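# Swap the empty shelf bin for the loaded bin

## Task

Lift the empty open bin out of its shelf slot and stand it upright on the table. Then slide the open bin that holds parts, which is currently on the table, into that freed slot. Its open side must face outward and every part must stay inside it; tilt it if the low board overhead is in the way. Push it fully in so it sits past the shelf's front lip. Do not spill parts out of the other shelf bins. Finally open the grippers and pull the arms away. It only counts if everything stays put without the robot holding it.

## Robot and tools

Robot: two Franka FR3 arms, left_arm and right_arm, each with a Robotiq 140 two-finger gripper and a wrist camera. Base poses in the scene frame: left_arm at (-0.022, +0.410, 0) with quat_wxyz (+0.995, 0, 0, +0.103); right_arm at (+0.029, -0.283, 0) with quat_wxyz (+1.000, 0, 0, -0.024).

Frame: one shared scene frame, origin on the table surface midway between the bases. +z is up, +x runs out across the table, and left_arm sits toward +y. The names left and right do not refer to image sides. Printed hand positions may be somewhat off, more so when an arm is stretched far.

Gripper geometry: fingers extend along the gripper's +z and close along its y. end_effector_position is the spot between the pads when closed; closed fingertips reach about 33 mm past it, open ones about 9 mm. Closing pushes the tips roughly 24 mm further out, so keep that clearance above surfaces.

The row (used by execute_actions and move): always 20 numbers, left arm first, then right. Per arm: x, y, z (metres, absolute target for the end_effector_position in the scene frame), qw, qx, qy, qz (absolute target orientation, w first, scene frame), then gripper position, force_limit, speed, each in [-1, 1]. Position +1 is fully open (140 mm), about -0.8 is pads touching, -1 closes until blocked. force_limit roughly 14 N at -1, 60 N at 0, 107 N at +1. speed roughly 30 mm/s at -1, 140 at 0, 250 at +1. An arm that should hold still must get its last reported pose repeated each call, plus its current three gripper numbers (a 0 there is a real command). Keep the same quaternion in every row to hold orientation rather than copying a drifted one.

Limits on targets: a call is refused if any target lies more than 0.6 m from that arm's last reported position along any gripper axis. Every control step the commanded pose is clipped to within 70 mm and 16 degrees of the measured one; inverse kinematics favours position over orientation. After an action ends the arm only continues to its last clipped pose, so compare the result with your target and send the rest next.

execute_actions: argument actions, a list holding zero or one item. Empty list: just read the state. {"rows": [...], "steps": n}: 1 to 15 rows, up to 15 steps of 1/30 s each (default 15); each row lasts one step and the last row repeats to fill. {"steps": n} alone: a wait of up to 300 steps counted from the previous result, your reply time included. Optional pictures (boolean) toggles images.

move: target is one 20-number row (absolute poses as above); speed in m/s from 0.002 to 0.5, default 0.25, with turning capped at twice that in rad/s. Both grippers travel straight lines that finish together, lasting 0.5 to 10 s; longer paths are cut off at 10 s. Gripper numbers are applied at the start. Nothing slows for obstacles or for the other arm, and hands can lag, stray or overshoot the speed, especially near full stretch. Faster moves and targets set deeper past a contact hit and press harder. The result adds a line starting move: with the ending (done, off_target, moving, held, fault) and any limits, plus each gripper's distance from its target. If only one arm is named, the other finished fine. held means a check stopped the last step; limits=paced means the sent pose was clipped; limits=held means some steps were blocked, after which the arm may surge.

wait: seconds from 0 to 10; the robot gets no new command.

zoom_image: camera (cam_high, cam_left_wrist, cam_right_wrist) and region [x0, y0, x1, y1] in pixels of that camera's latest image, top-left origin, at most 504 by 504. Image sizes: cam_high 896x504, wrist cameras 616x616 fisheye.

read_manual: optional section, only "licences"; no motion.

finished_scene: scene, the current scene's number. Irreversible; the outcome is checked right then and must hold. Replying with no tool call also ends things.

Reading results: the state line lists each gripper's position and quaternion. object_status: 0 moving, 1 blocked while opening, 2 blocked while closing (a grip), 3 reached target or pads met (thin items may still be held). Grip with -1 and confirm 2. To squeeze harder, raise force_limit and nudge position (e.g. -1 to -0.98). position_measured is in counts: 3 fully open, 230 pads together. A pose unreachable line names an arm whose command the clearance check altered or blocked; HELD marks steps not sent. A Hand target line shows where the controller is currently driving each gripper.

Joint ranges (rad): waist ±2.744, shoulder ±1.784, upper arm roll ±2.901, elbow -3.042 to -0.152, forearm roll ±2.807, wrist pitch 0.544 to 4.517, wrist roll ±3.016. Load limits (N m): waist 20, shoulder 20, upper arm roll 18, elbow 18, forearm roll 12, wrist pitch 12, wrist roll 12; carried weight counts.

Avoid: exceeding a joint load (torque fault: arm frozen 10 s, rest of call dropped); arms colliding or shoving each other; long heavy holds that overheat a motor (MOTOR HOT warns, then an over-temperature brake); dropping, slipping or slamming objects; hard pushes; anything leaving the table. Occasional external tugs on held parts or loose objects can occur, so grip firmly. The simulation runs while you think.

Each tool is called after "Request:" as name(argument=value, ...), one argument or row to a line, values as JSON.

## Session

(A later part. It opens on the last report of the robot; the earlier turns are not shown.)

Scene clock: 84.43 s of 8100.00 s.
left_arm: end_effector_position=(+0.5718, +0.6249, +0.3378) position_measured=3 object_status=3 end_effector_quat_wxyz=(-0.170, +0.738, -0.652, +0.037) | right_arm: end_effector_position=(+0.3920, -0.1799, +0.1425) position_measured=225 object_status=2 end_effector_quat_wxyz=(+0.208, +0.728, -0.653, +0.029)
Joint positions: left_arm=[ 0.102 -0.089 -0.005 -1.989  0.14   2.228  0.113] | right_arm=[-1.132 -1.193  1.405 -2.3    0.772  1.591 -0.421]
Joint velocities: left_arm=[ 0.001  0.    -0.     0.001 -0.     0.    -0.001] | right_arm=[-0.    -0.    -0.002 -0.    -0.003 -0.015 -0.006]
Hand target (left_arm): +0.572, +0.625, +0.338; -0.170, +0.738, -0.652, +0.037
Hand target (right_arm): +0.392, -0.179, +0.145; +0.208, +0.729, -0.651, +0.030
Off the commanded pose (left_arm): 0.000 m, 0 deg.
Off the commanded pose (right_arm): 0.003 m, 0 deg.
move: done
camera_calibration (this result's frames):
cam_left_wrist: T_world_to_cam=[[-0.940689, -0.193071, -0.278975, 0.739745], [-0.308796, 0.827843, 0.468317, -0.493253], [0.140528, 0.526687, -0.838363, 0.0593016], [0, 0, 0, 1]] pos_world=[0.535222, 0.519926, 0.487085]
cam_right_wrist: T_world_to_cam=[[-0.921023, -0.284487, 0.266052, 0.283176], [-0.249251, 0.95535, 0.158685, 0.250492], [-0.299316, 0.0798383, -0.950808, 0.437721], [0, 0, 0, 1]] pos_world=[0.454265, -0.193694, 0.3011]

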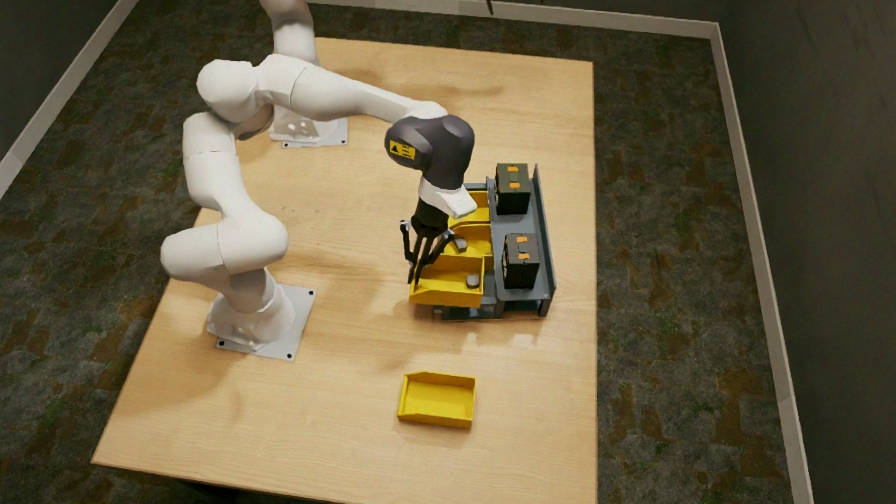

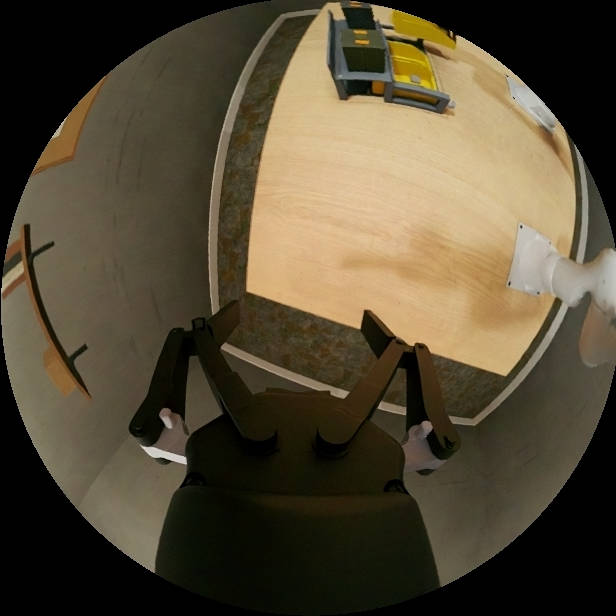

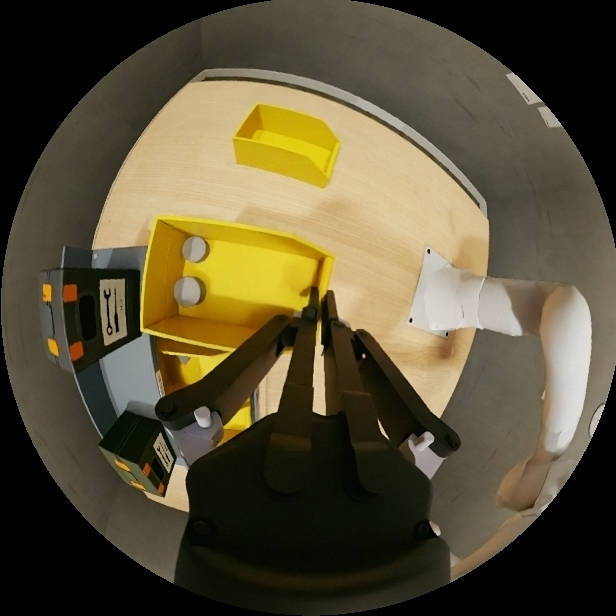

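Request:
move(
  target=[0.5718,0.6249,0.3378,-0.170,0.738,-0.652,0.037,1,0,0,0.385,-0.167,0.15,0.264,0.729,-0.631,-0.033,-1,1,-0.5],
  speed=0.05,
)

Request:
move(
  target=[0.5718,0.6249,0.3378,-0.170,0.738,-0.652,0.037,1,0,0,0.388,-0.167,0.125,0.264,0.729,-0.631,-0.033,-1,1,-0.5],
  speed=0.03,
)

Request:
zoom_image(
  camera="cam_high",
  region=[380,180,580,340],
)

Scene clock: 90.50 s of 8100.00 s.
left_arm: end_effector_position=(+0.5718, +0.6249, +0.3378) position_measured=3 object_status=3 end_effector_quat_wxyz=(-0.170, +0.738, -0.652, +0.037) | right_arm: end_effector_position=(+0.3879, -0.1662, +0.1504) position_measured=225 object_status=2 end_effector_quat_wxyz=(+0.261, +0.730, -0.631, -0.028)
Joint positions: left_arm=[ 0.102 -0.089 -0.005 -1.989  0.14   2.228  0.113] | right_arm=[-1.263 -1.124  1.479 -2.136  0.688  1.457 -0.424]
Joint velocities: left_arm=[ 0.    -0.001  0.    -0.002 -0.001  0.001 -0.001] | right_arm=[-0.003  0.008  0.006  0.01  -0.01  -0.015  0.002]
Hand target (left_arm): +0.572, +0.625, +0.338; -0.170, +0.738, -0.652, +0.037
Hand target (right_arm): +0.384, -0.166, +0.150; +0.264, +0.729, -0.630, -0.034
Off the commanded pose (left_arm): 0.000 m, 0 deg.
Off the commanded pose (right_arm): 0.003 m, 1 deg.
After step 90, 1.13 s passed at rest.
move: done
camera_calibration (this result's frames):
cam_left_wrist: T_world_to_cam=[[-0.940689, -0.193072, -0.278974, 0.739745], [-0.308796, 0.827843, 0.468317, -0.493253], [0.140528, 0.526687, -0.838363, 0.0593016], [0, 0, 0, 1]] pos_world=[0.535222, 0.519926, 0.487085]
cam_right_wrist: T_world_to_cam=[[-0.863501, -0.290084, 0.412573, 0.235924], [-0.227424, 0.954103, 0.194848, 0.220985], [-0.450159, 0.0744224, -0.889841, 0.491351], [0, 0, 0, 1]] pos_world=[0.475164, -0.178973, 0.29683]

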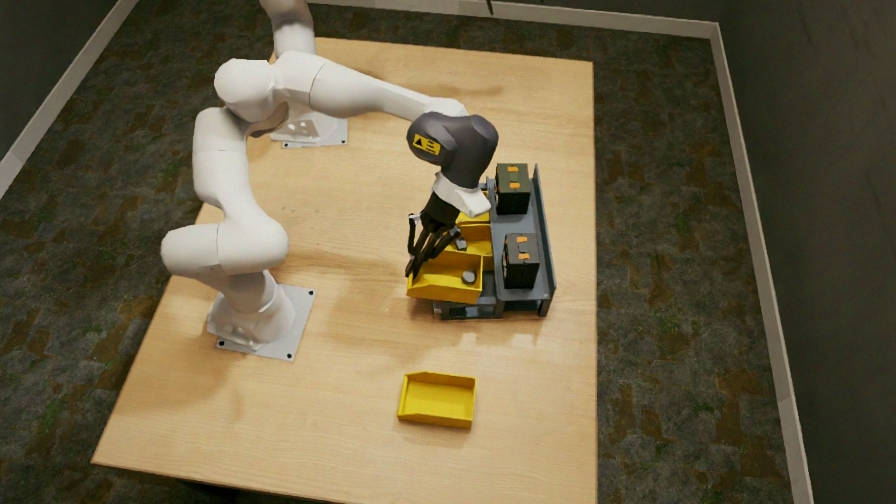

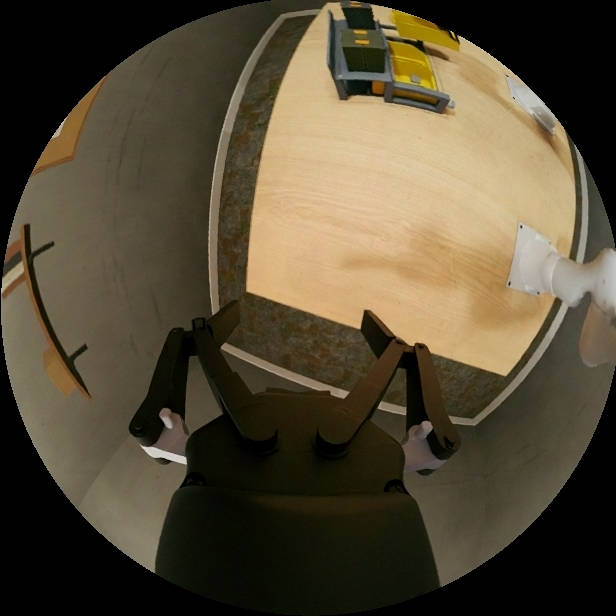

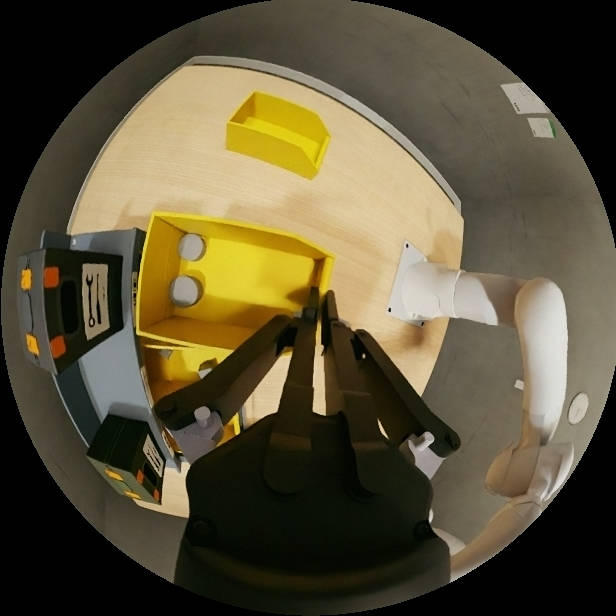

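Scene clock: 91.63 s of 8100.00 s.
left_arm: end_effector_position=(+0.5718, +0.6249, +0.3378) position_measured=3 object_status=3 end_effector_quat_wxyz=(-0.170, +0.738, -0.652, +0.037) | right_arm: end_effector_position=(+0.3877, -0.1684, +0.1296) position_measured=225 object_status=2 end_effector_quat_wxyz=(+0.266, +0.727, -0.633, -0.029)
Joint positions: left_arm=[ 0.102 -0.089 -0.005 -1.989  0.14   2.228  0.113] | right_arm=[-1.28  -1.125  1.528 -2.148  0.705  1.491 -0.411]
Joint velocities: left_arm=[ 0.    -0.001 -0.    -0.     0.001 -0.     0.   ] | right_arm=[ 0.     0.     0.005 -0.     0.001  0.016  0.009]
Hand target (left_arm): +0.572, +0.625, +0.338; -0.170, +0.738, -0.652, +0.037
Hand target (right_arm): +0.387, -0.168, +0.125; +0.264, +0.729, -0.631, -0.033
Off the commanded pose (left_arm): 0.000 m, 0 deg.
Off the commanded pose (right_arm): 0.005 m, 1 deg.
move: off_target (right_arm)
camera_calibration (this result's frames):
cam_left_wrist: T_world_to_cam=[[-0.940689, -0.193071, -0.278974, 0.739745], [-0.308796, 0.827843, 0.468317, -0.493253], [0.140528, 0.526687, -0.838363, 0.0593016], [0, 0, 0, 1]] pos_world=[0.535222, 0.519926, 0.487085]
cam_right_wrist: T_world_to_cam=[[-0.861885, -0.281745, 0.421632, 0.243218], [-0.220481, 0.956953, 0.188759, 0.225716], [-0.456664, 0.0697269, -0.886903, 0.474246], [0, 0, 0, 1]] pos_world=[0.475963, -0.180542, 0.275456]

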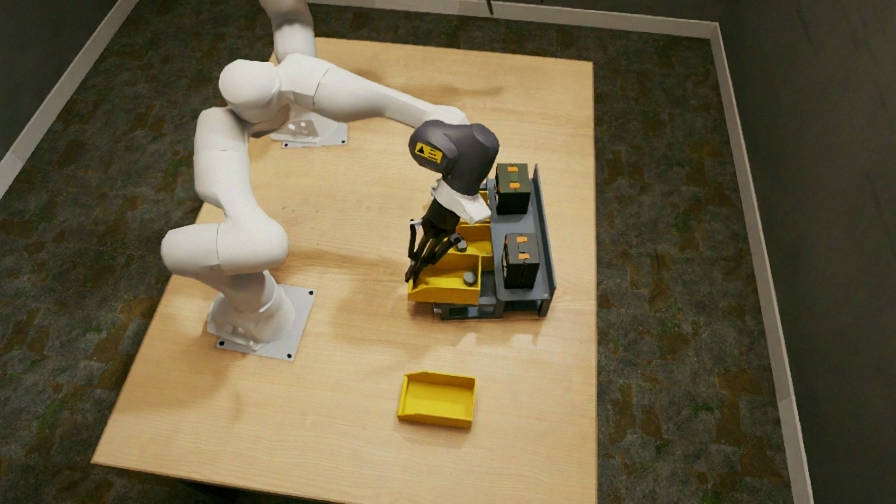

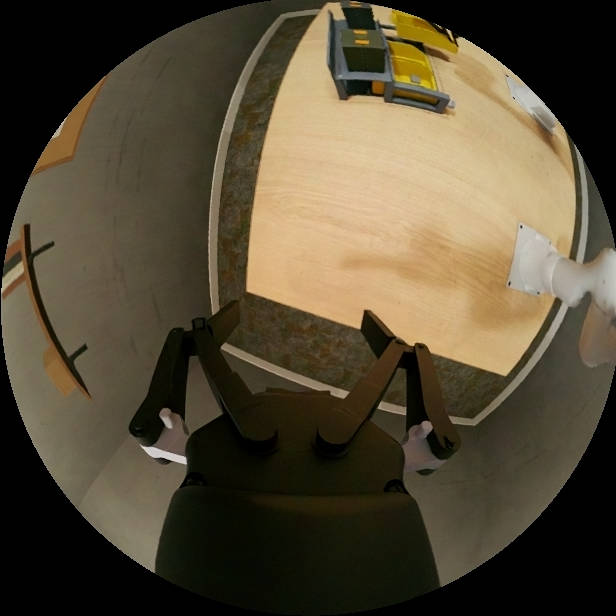

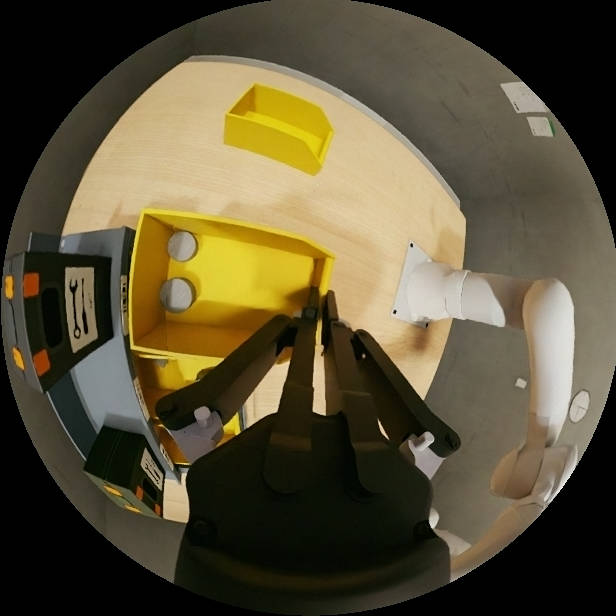

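Region (380, 180, 580, 340) of cam_high's 896x504 image, scaled by 2.520, with more detail than that image has; it fills the top 403 rows of this view, and the rest is white.

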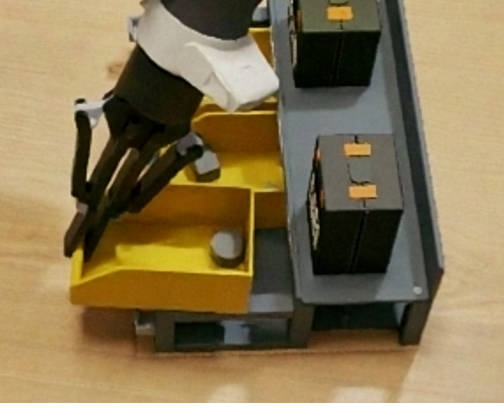

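Request:
move(
  target=[0.5718,0.6249,0.3378,-0.170,0.738,-0.652,0.037,1,0,0,0.387,-0.196,0.145,0.264,0.729,-0.631,-0.033,-1,1,-0.5],
  speed=0.03,
)

Request:
move(
  target=[0.5718,0.6249,0.3378,-0.170,0.738,-0.652,0.037,1,0,0,0.388,-0.196,0.125,0.264,0.729,-0.631,-0.033,-1,1,-0.5],
  speed=0.03,
)

Request:
zoom_image(
  camera="cam_high",
  region=[380,180,580,340],
)

Scene clock: 94.13 s of 8100.00 s.
left_arm: end_effector_position=(+0.5718, +0.6249, +0.3378) position_measured=3 object_status=3 end_effector_quat_wxyz=(-0.170, +0.738, -0.652, +0.037) | right_arm: end_effector_position=(+0.3869, -0.1923, +0.1440) position_measured=225 object_status=2 end_effector_quat_wxyz=(+0.263, +0.728, -0.633, -0.033)
Joint positions: left_arm=[ 0.102 -0.089 -0.005 -1.989  0.14   2.228  0.113] | right_arm=[-1.286 -1.108  1.486 -2.179  0.671  1.499 -0.458]
Joint velocities: left_arm=[ 0.001  0.    -0.    -0.001  0.    -0.001  0.002] | right_arm=[-0.001  0.001 -0.002 -0.002 -0.004  0.001 -0.018]
Hand target (left_arm): +0.572, +0.625, +0.338; -0.170, +0.738, -0.652, +0.037
Hand target (right_arm): +0.387, -0.195, +0.145; +0.263, +0.729, -0.631, -0.033
Off the commanded pose (left_arm): 0.000 m, 0 deg.
Off the commanded pose (right_arm): 0.004 m, 0 deg.
move: off_target (right_arm)
camera_calibration (this result's frames):
cam_left_wrist: T_world_to_cam=[[-0.94069, -0.193071, -0.278974, 0.739745], [-0.308796, 0.827843, 0.468317, -0.493253], [0.140529, 0.526687, -0.838363, 0.0593016], [0, 0, 0, 1]] pos_world=[0.535222, 0.519926, 0.487085]
cam_right_wrist: T_world_to_cam=[[-0.861942, -0.28449, 0.419669, 0.22954], [-0.218675, 0.95539, 0.198523, 0.243292], [-0.457425, 0.0793446, -0.885701, 0.490365], [0, 0, 0, 1]] pos_world=[0.475357, -0.206045, 0.289687]

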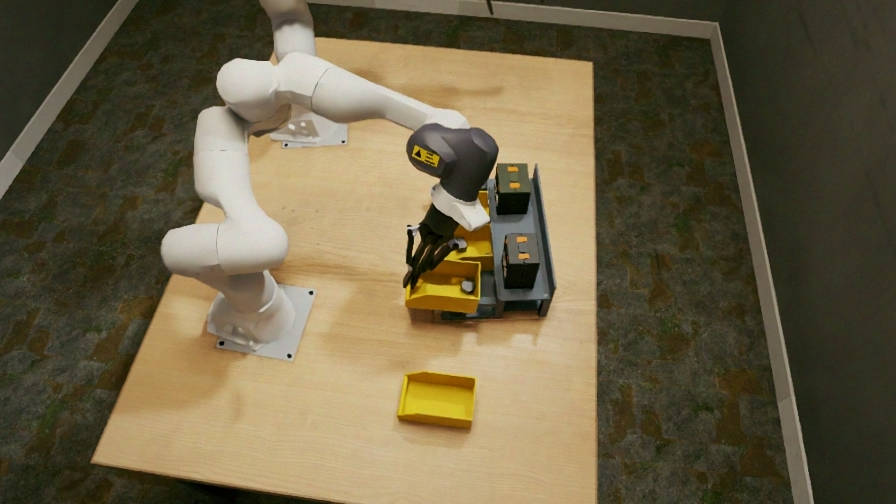

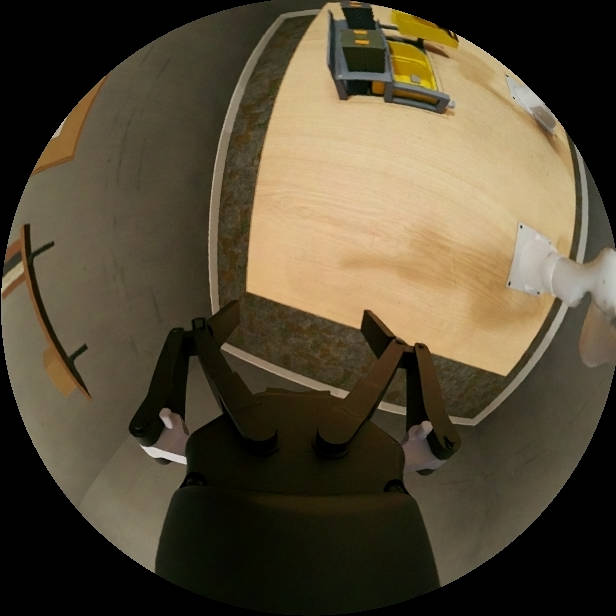

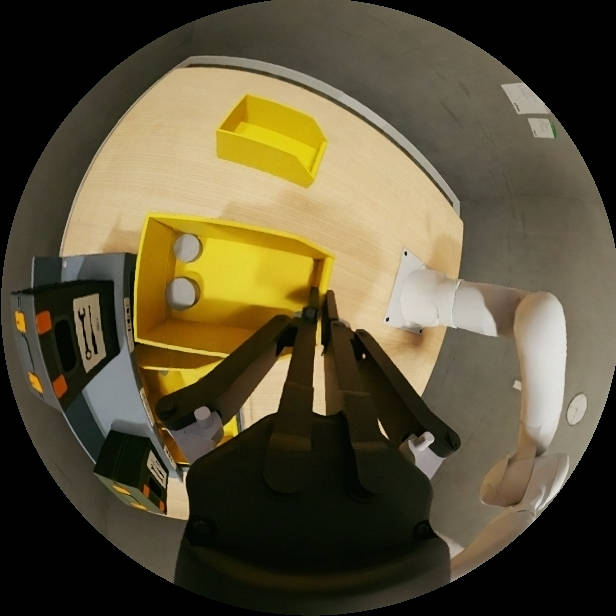

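Scene clock: 95.07 s of 8100.00 s.
left_arm: end_effector_position=(+0.5718, +0.6249, +0.3378) position_measured=3 object_status=3 end_effector_quat_wxyz=(-0.170, +0.738, -0.652, +0.037) | right_arm: end_effector_position=(+0.3881, -0.1960, +0.1293) position_measured=225 object_status=2 end_effector_quat_wxyz=(+0.265, +0.728, -0.631, -0.031)
Joint positions: left_arm=[ 0.102 -0.089 -0.005 -1.989  0.14   2.228  0.113] | right_arm=[-1.294 -1.109  1.518 -2.194  0.684  1.534 -0.458]
Joint velocities: left_arm=[-0.    -0.001  0.001 -0.001 -0.001  0.001 -0.002] | right_arm=[-0.001  0.001  0.006  0.    -0.001  0.016  0.002]
Hand target (left_arm): +0.572, +0.625, +0.338; -0.170, +0.738, -0.652, +0.037
Hand target (right_arm): +0.388, -0.196, +0.125; +0.264, +0.729, -0.631, -0.033
Off the commanded pose (left_arm): 0.000 m, 0 deg.
Off the commanded pose (right_arm): 0.004 m, 0 deg.
move: off_target (right_arm)
camera_calibration (this result's frames):
cam_left_wrist: T_world_to_cam=[[-0.940689, -0.193071, -0.278974, 0.739745], [-0.308796, 0.827843, 0.468317, -0.493253], [0.140528, 0.526687, -0.838363, 0.0593016], [0, 0, 0, 1]] pos_world=[0.535222, 0.519926, 0.487085]
cam_right_wrist: T_world_to_cam=[[-0.860678, -0.286706, 0.420752, 0.234636], [-0.223568, 0.955266, 0.193606, 0.252508], [-0.457439, 0.0725662, -0.886275, 0.476947], [0, 0, 0, 1]] pos_world=[0.476573, -0.208551, 0.275096]

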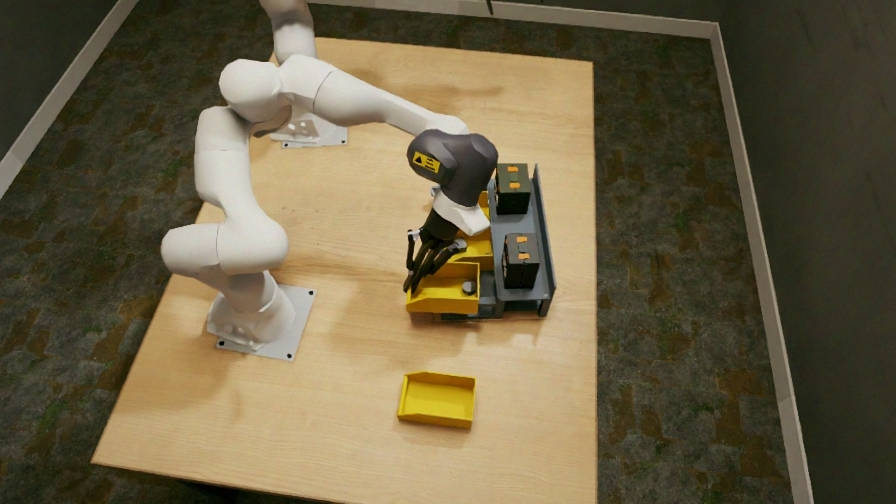

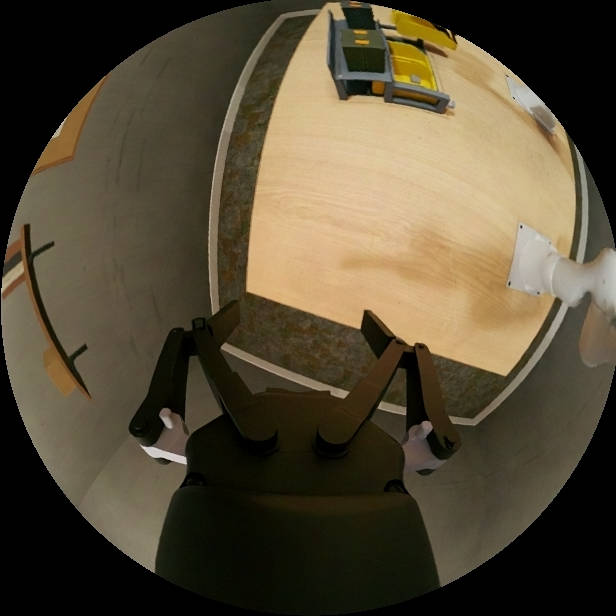

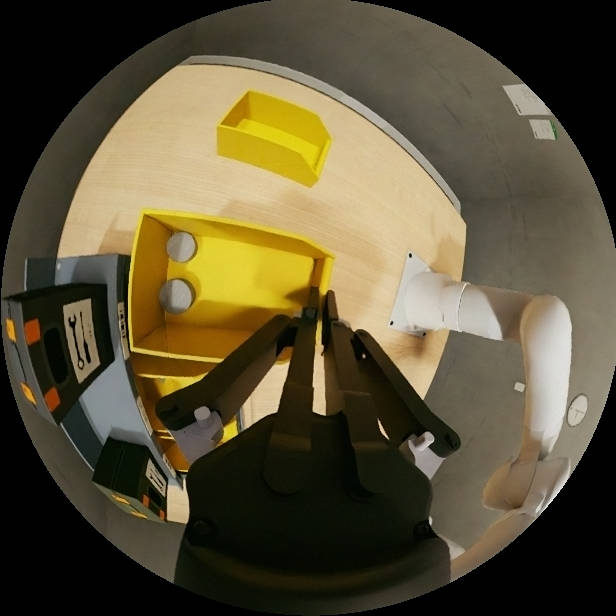

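Region (380, 180, 580, 340) of cam_high's 896x504 image, scaled by 2.520, with more detail than that image has; it fills the top 403 rows of this view, and the rest is white.

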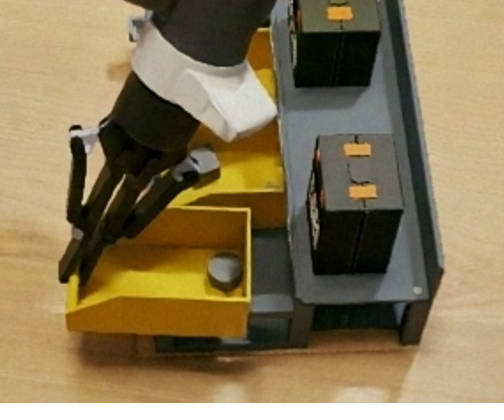

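Request:
move(
  target=[0.5718,0.6249,0.3378,-0.170,0.738,-0.652,0.037,1,0,0,0.30,-0.18,0.19,0.208,0.729,-0.651,0.030,-1,1,-0.5],
  speed=0.08,
)

Request:
zoom_image(
  camera="cam_high",
  region=[380,180,580,340],
)

Scene clock: 99.63 s of 8100.00 s.
left_arm: end_effector_position=(+0.5718, +0.6249, +0.3378) position_measured=3 object_status=3 end_effector_quat_wxyz=(-0.170, +0.738, -0.652, +0.037) | right_arm: end_effector_position=(+0.3027, -0.1815, +0.1892) position_measured=225 object_status=2 end_effector_quat_wxyz=(+0.207, +0.732, -0.649, +0.030)
Joint positions: left_arm=[ 0.102 -0.089 -0.005 -1.989  0.14   2.228  0.113] | right_arm=[-0.832 -1.27   1.182 -2.486  0.68   1.462 -0.42 ]
Joint velocities: left_arm=[-0.001 -0.     0.001  0.001  0.    -0.001  0.001] | right_arm=[-0.001 -0.011 -0.001  0.002  0.    -0.015  0.004]
Hand target (left_arm): +0.572, +0.625, +0.338; -0.170, +0.738, -0.652, +0.037
Hand target (right_arm): +0.303, -0.182, +0.191; +0.207, +0.729, -0.652, +0.033
Off the commanded pose (left_arm): 0.000 m, 0 deg.
Off the commanded pose (right_arm): 0.003 m, 0 deg.
move: done
camera_calibration (this result's frames):
cam_left_wrist: T_world_to_cam=[[-0.94069, -0.193071, -0.278975, 0.739745], [-0.308796, 0.827843, 0.468317, -0.493253], [0.140529, 0.526687, -0.838363, 0.0593015], [0, 0, 0, 1]] pos_world=[0.535222, 0.519926, 0.487085]
cam_right_wrist: T_world_to_cam=[[-0.917579, -0.295988, 0.265405, 0.185021], [-0.261075, 0.9521, 0.159205, 0.225231], [-0.299815, 0.0767926, -0.950902, 0.455146], [0, 0, 0, 1]] pos_world=[0.365033, -0.19463, 0.347835]

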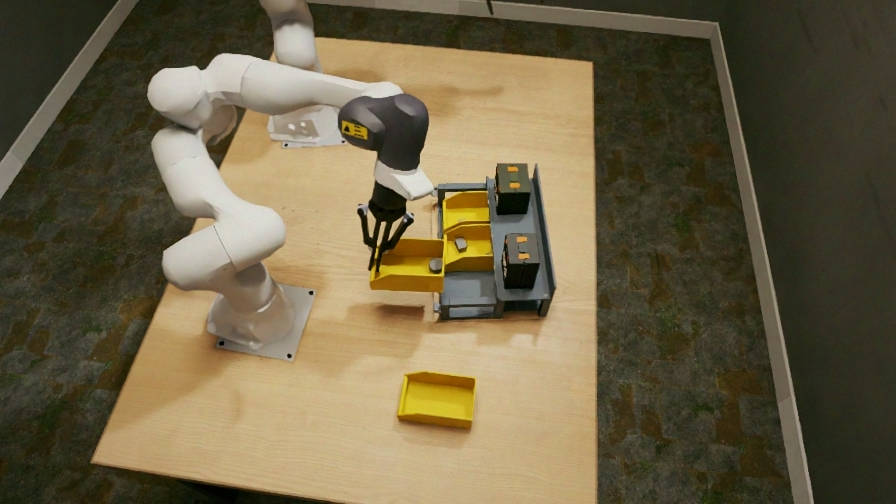

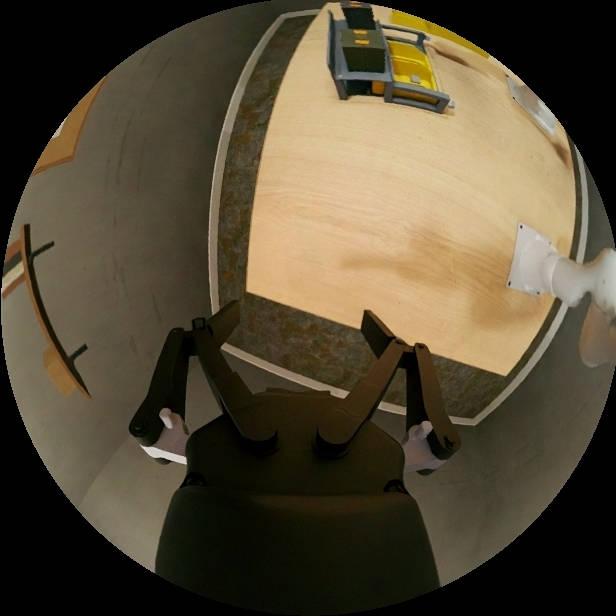

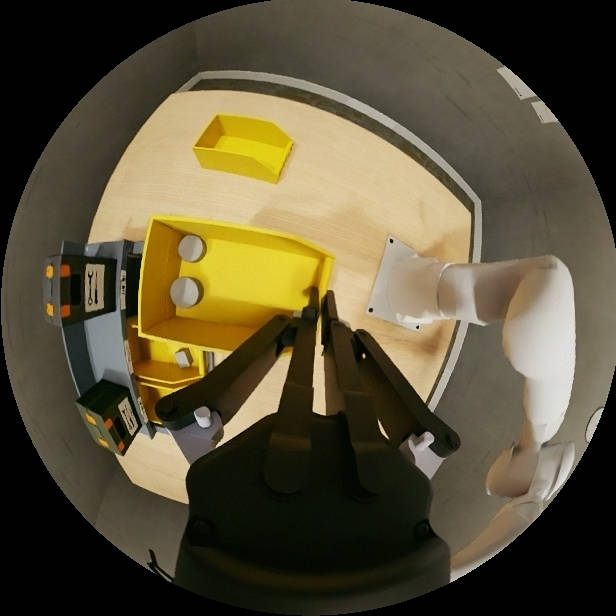

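Region (380, 180, 580, 340) of cam_high's 896x504 image, scaled by 2.520, with more detail than that image has; it fills the top 403 rows of this view, and the rest is white.

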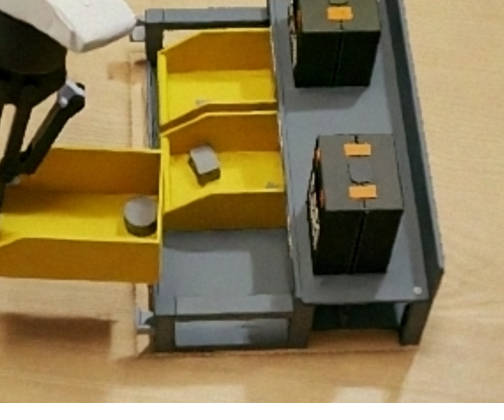

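Request:
move(
  target=[0.5718,0.6249,0.3378,-0.170,0.738,-0.652,0.037,1,0,0,0.25,-0.17,0.10,0.264,0.729,-0.631,-0.033,-1,1,-0.5],
  speed=0.06,
)

Request:
zoom_image(
  camera="cam_high",
  region=[300,200,500,340],
)

Scene clock: 104.70 s of 8100.00 s.
left_arm: end_effector_position=(+0.5718, +0.6249, +0.3378) position_measured=3 object_status=3 end_effector_quat_wxyz=(-0.170, +0.738, -0.652, +0.037) | right_arm: end_effector_position=(+0.2488, -0.1729, +0.1027) position_measured=225 object_status=2 end_effector_quat_wxyz=(+0.266, +0.730, -0.629, -0.031)
Joint positions: left_arm=[ 0.102 -0.089 -0.005 -1.989  0.14   2.228  0.113] | right_arm=[-0.824 -1.256  1.415 -2.555  0.807  1.458 -0.416]
Joint velocities: left_arm=[-0.     0.     0.001 -0.002 -0.001 -0.001  0.001] | right_arm=[-0.003 -0.     0.001  0.001  0.009 -0.001  0.   ]
Hand target (left_arm): +0.572, +0.625, +0.338; -0.170, +0.738, -0.652, +0.037
Hand target (right_arm): +0.249, -0.173, +0.102; +0.265, +0.728, -0.632, -0.032
Off the commanded pose (left_arm): 0.000 m, 0 deg.
Off the commanded pose (right_arm): 0.004 m, 0 deg.
move: off_target (right_arm)
camera_calibration (this result's frames):
cam_left_wrist: T_world_to_cam=[[-0.94069, -0.193071, -0.278974, 0.739745], [-0.308796, 0.827843, 0.468317, -0.493253], [0.140528, 0.526687, -0.838363, 0.0593016], [0, 0, 0, 1]] pos_world=[0.535222, 0.519926, 0.487085]
cam_right_wrist: T_world_to_cam=[[-0.857848, -0.291411, 0.423292, 0.130774], [-0.227896, 0.953979, 0.194903, 0.205159], [-0.460609, 0.0707304, -0.884781, 0.388289], [0, 0, 0, 1]] pos_world=[0.337788, -0.185072, 0.248209]

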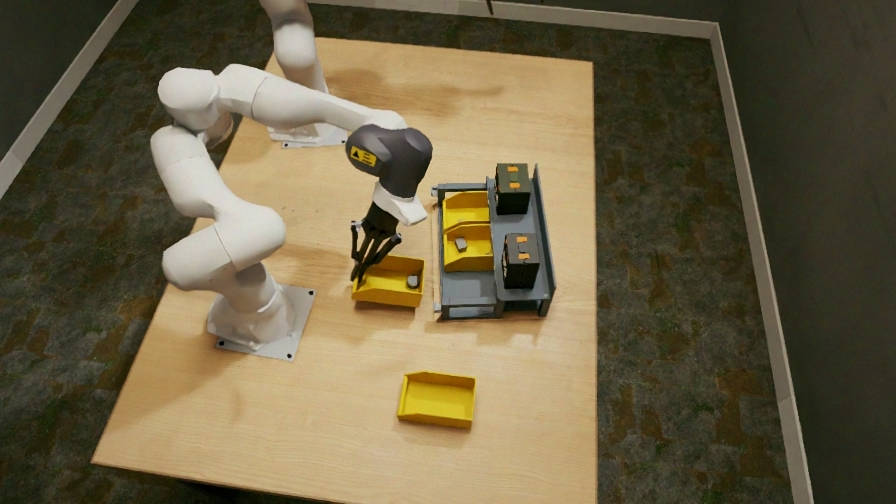

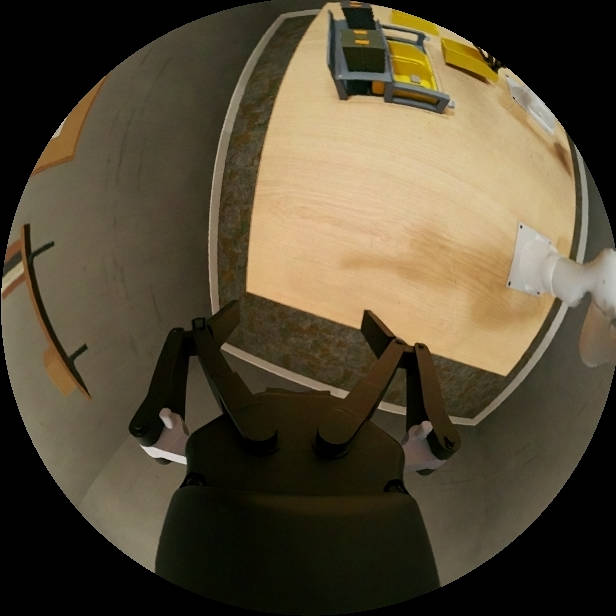

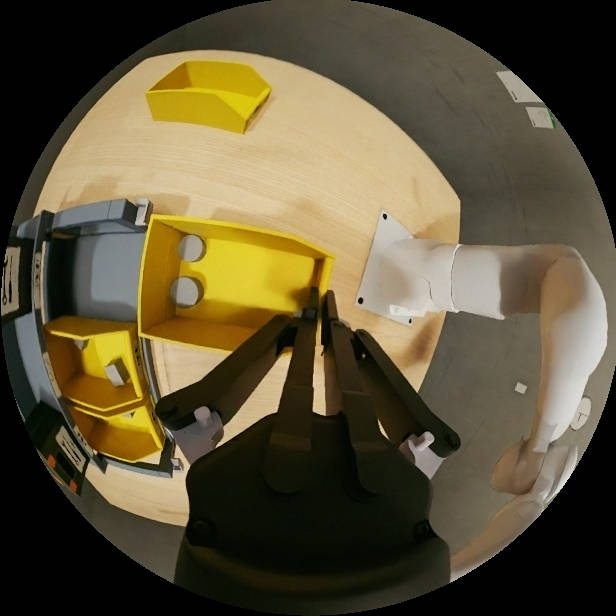

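Region (300, 200, 500, 340) of cam_high's 896x504 image, scaled by 2.520, with more detail than that image has; it fills the top 353 rows of this view, and the rest is white.

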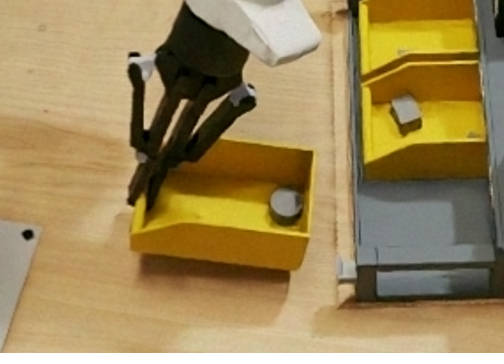

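Request:
move(
  target=[0.5718,0.6249,0.3378,-0.170,0.738,-0.652,0.037,1,0,0,0.29,-0.168,0.13,0.264,0.729,-0.631,-0.033,-1,1,-0.5],
  speed=0.06,
)

Request:
zoom_image(
  camera="cam_right_wrist",
  region=[0,170,340,420],
)

Request:
zoom_image(
  camera="cam_high",
  region=[340,200,540,340],
)

Scene clock: 107.23 s of 8100.00 s.
left_arm: end_effector_position=(+0.5718, +0.6249, +0.3378) position_measured=3 object_status=3 end_effector_quat_wxyz=(-0.170, +0.738, -0.652, +0.037) | right_arm: end_effector_position=(+0.2892, -0.1656, +0.1270) position_measured=225 object_status=2 end_effector_quat_wxyz=(+0.263, +0.729, -0.631, -0.034)
Joint positions: left_arm=[ 0.102 -0.089 -0.005 -1.989  0.14   2.228  0.113] | right_arm=[-0.956 -1.221  1.399 -2.423  0.758  1.437 -0.428]
Joint velocities: left_arm=[-0.001 -0.001  0.    -0.    -0.    -0.001  0.001] | right_arm=[-0.002 -0.     0.001  0.005 -0.005 -0.009 -0.006]
Hand target (left_arm): +0.572, +0.625, +0.338; -0.170, +0.738, -0.652, +0.037
Hand target (right_arm): +0.289, -0.166, +0.129; +0.264, +0.729, -0.630, -0.034
Off the commanded pose (left_arm): 0.000 m, 0 deg.
Off the commanded pose (right_arm): 0.004 m, 0 deg.
move: off_target (right_arm)
camera_calibration (this result's frames):
cam_left_wrist: T_world_to_cam=[[-0.94069, -0.193071, -0.278974, 0.739745], [-0.308796, 0.827843, 0.468317, -0.493253], [0.140528, 0.526687, -0.838363, 0.0593017], [0, 0, 0, 1]] pos_world=[0.535222, 0.519926, 0.487085]
cam_right_wrist: T_world_to_cam=[[-0.859964, -0.288675, 0.420866, 0.158672], [-0.222235, 0.95418, 0.200382, 0.200326], [-0.459427, 0.0787904, -0.884714, 0.428833], [0, 0, 0, 1]] pos_world=[0.377989, -0.17913, 0.272473]

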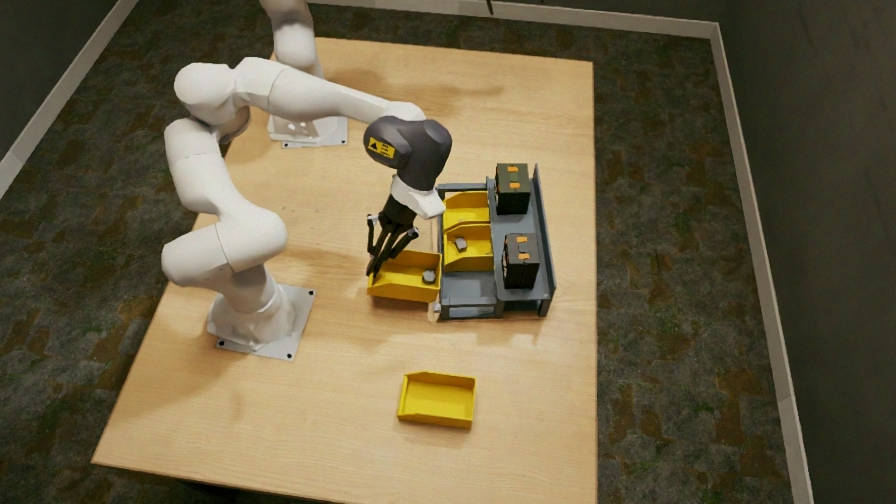

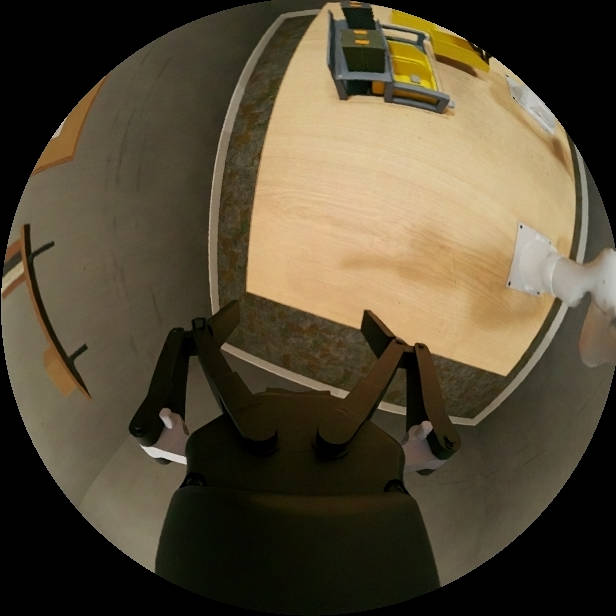

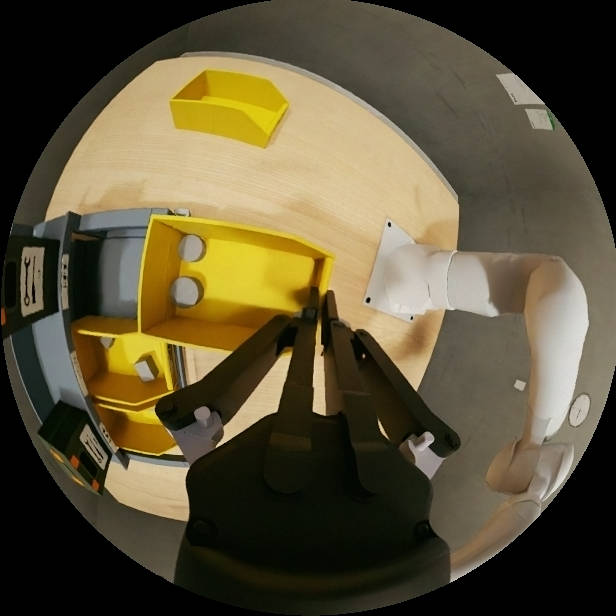

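Region (0, 170, 340, 420) of cam_right_wrist's 616x616 image, scaled by 1.482, with more detail than that image has; it fills the top 371 rows of this view, and the rest is white.

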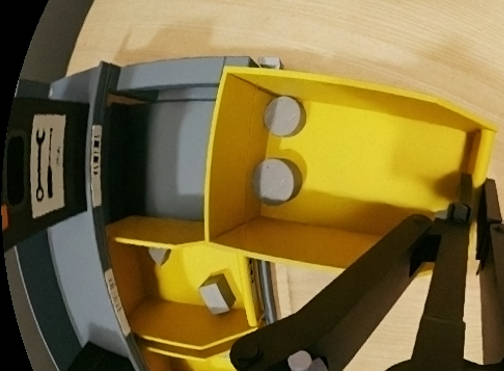

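Region (340, 200, 540, 340) of cam_high's 896x504 image, scaled by 2.520, with more detail than that image has; it fills the top 353 rows of this view, and the rest is white.

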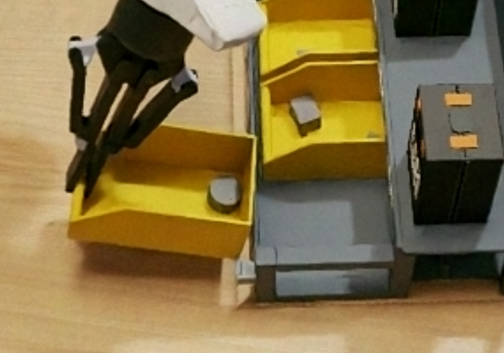

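Request:
move(
  target=[0.5718,0.6249,0.3378,-0.170,0.738,-0.652,0.037,1,0,0,0.335,-0.164,0.13,0.264,0.729,-0.631,-0.033,-1,1,-0.5],
  speed=0.02,
)

Request:
zoom_image(
  camera="cam_high",
  region=[340,200,540,340],
)

Scene clock: 111.30 s of 8100.00 s.
left_arm: end_effector_position=(+0.5718, +0.6249, +0.3378) position_measured=3 object_status=3 end_effector_quat_wxyz=(-0.170, +0.738, -0.652, +0.037) | right_arm: end_effector_position=(+0.3311, -0.1604, +0.1282) position_measured=225 object_status=2 end_effector_quat_wxyz=(+0.264, +0.731, -0.628, -0.039)
Joint positions: left_arm=[ 0.102 -0.089 -0.005 -1.989  0.14   2.228  0.113] | right_arm=[-1.109 -1.216  1.449 -2.291  0.765  1.425 -0.456]
Joint velocities: left_arm=[ 0.     0.    -0.001 -0.    -0.001 -0.     0.001] | right_arm=[-0.004 -0.004 -0.     0.003  0.002  0.001 -0.006]
Hand target (left_arm): +0.572, +0.625, +0.338; -0.170, +0.738, -0.652, +0.037
Hand target (right_arm): +0.334, -0.163, +0.129; +0.264, +0.729, -0.631, -0.034
Off the commanded pose (left_arm): 0.000 m, 0 deg.
Off the commanded pose (right_arm): 0.006 m, 1 deg.
move: off_target (right_arm)
camera_calibration (this result's frames):
cam_left_wrist: T_world_to_cam=[[-0.940689, -0.193071, -0.278974, 0.739745], [-0.308796, 0.827843, 0.468317, -0.493253], [0.140528, 0.526687, -0.838363, 0.0593016], [0, 0, 0, 1]] pos_world=[0.535222, 0.519926, 0.487085]
cam_right_wrist: T_world_to_cam=[[-0.853712, -0.295389, 0.42886, 0.191516], [-0.22432, 0.951828, 0.209054, 0.203657], [-0.469954, 0.0822698, -0.878849, 0.452034], [0, 0, 0, 1]] pos_world=[0.421619, -0.174464, 0.272561]

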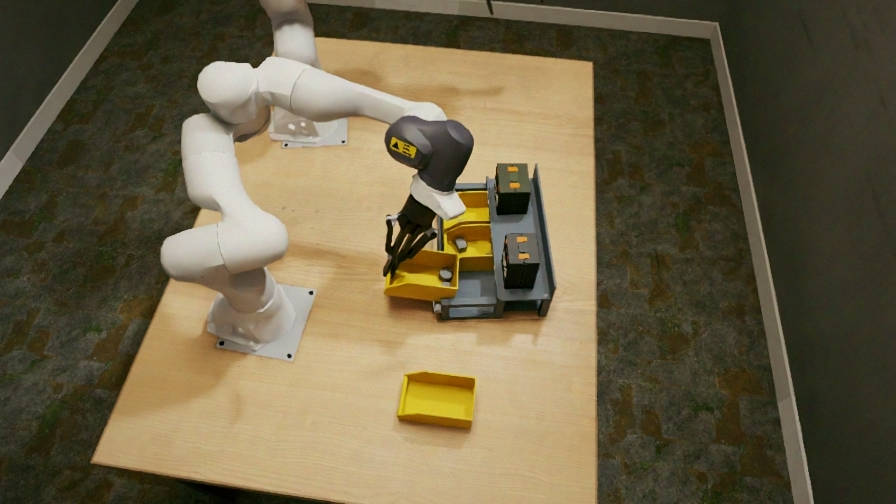

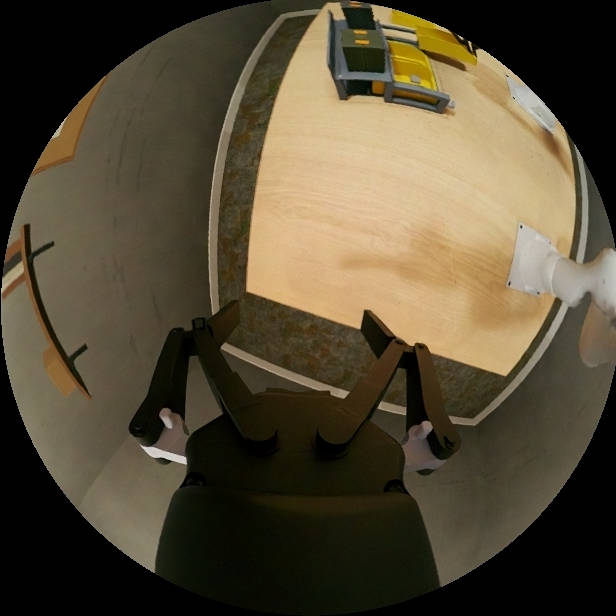

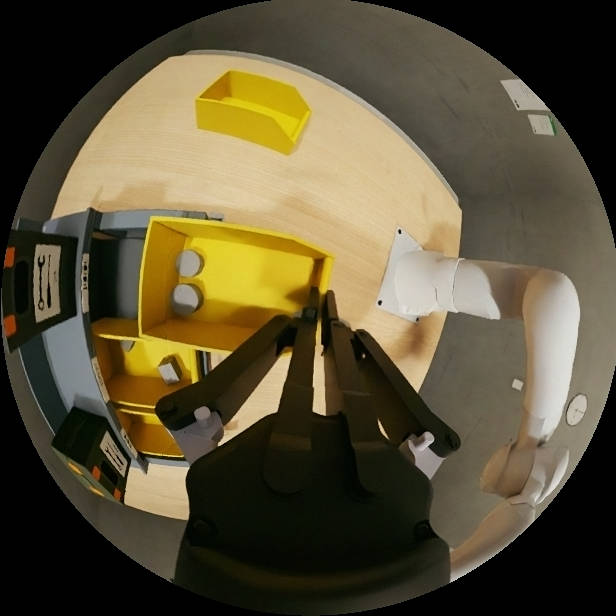

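Region (340, 200, 540, 340) of cam_high's 896x504 image, scaled by 2.520, with more detail than that image has; it fills the top 353 rows of this view, and the rest is white.

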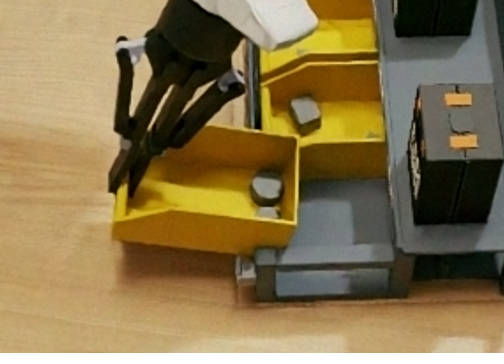

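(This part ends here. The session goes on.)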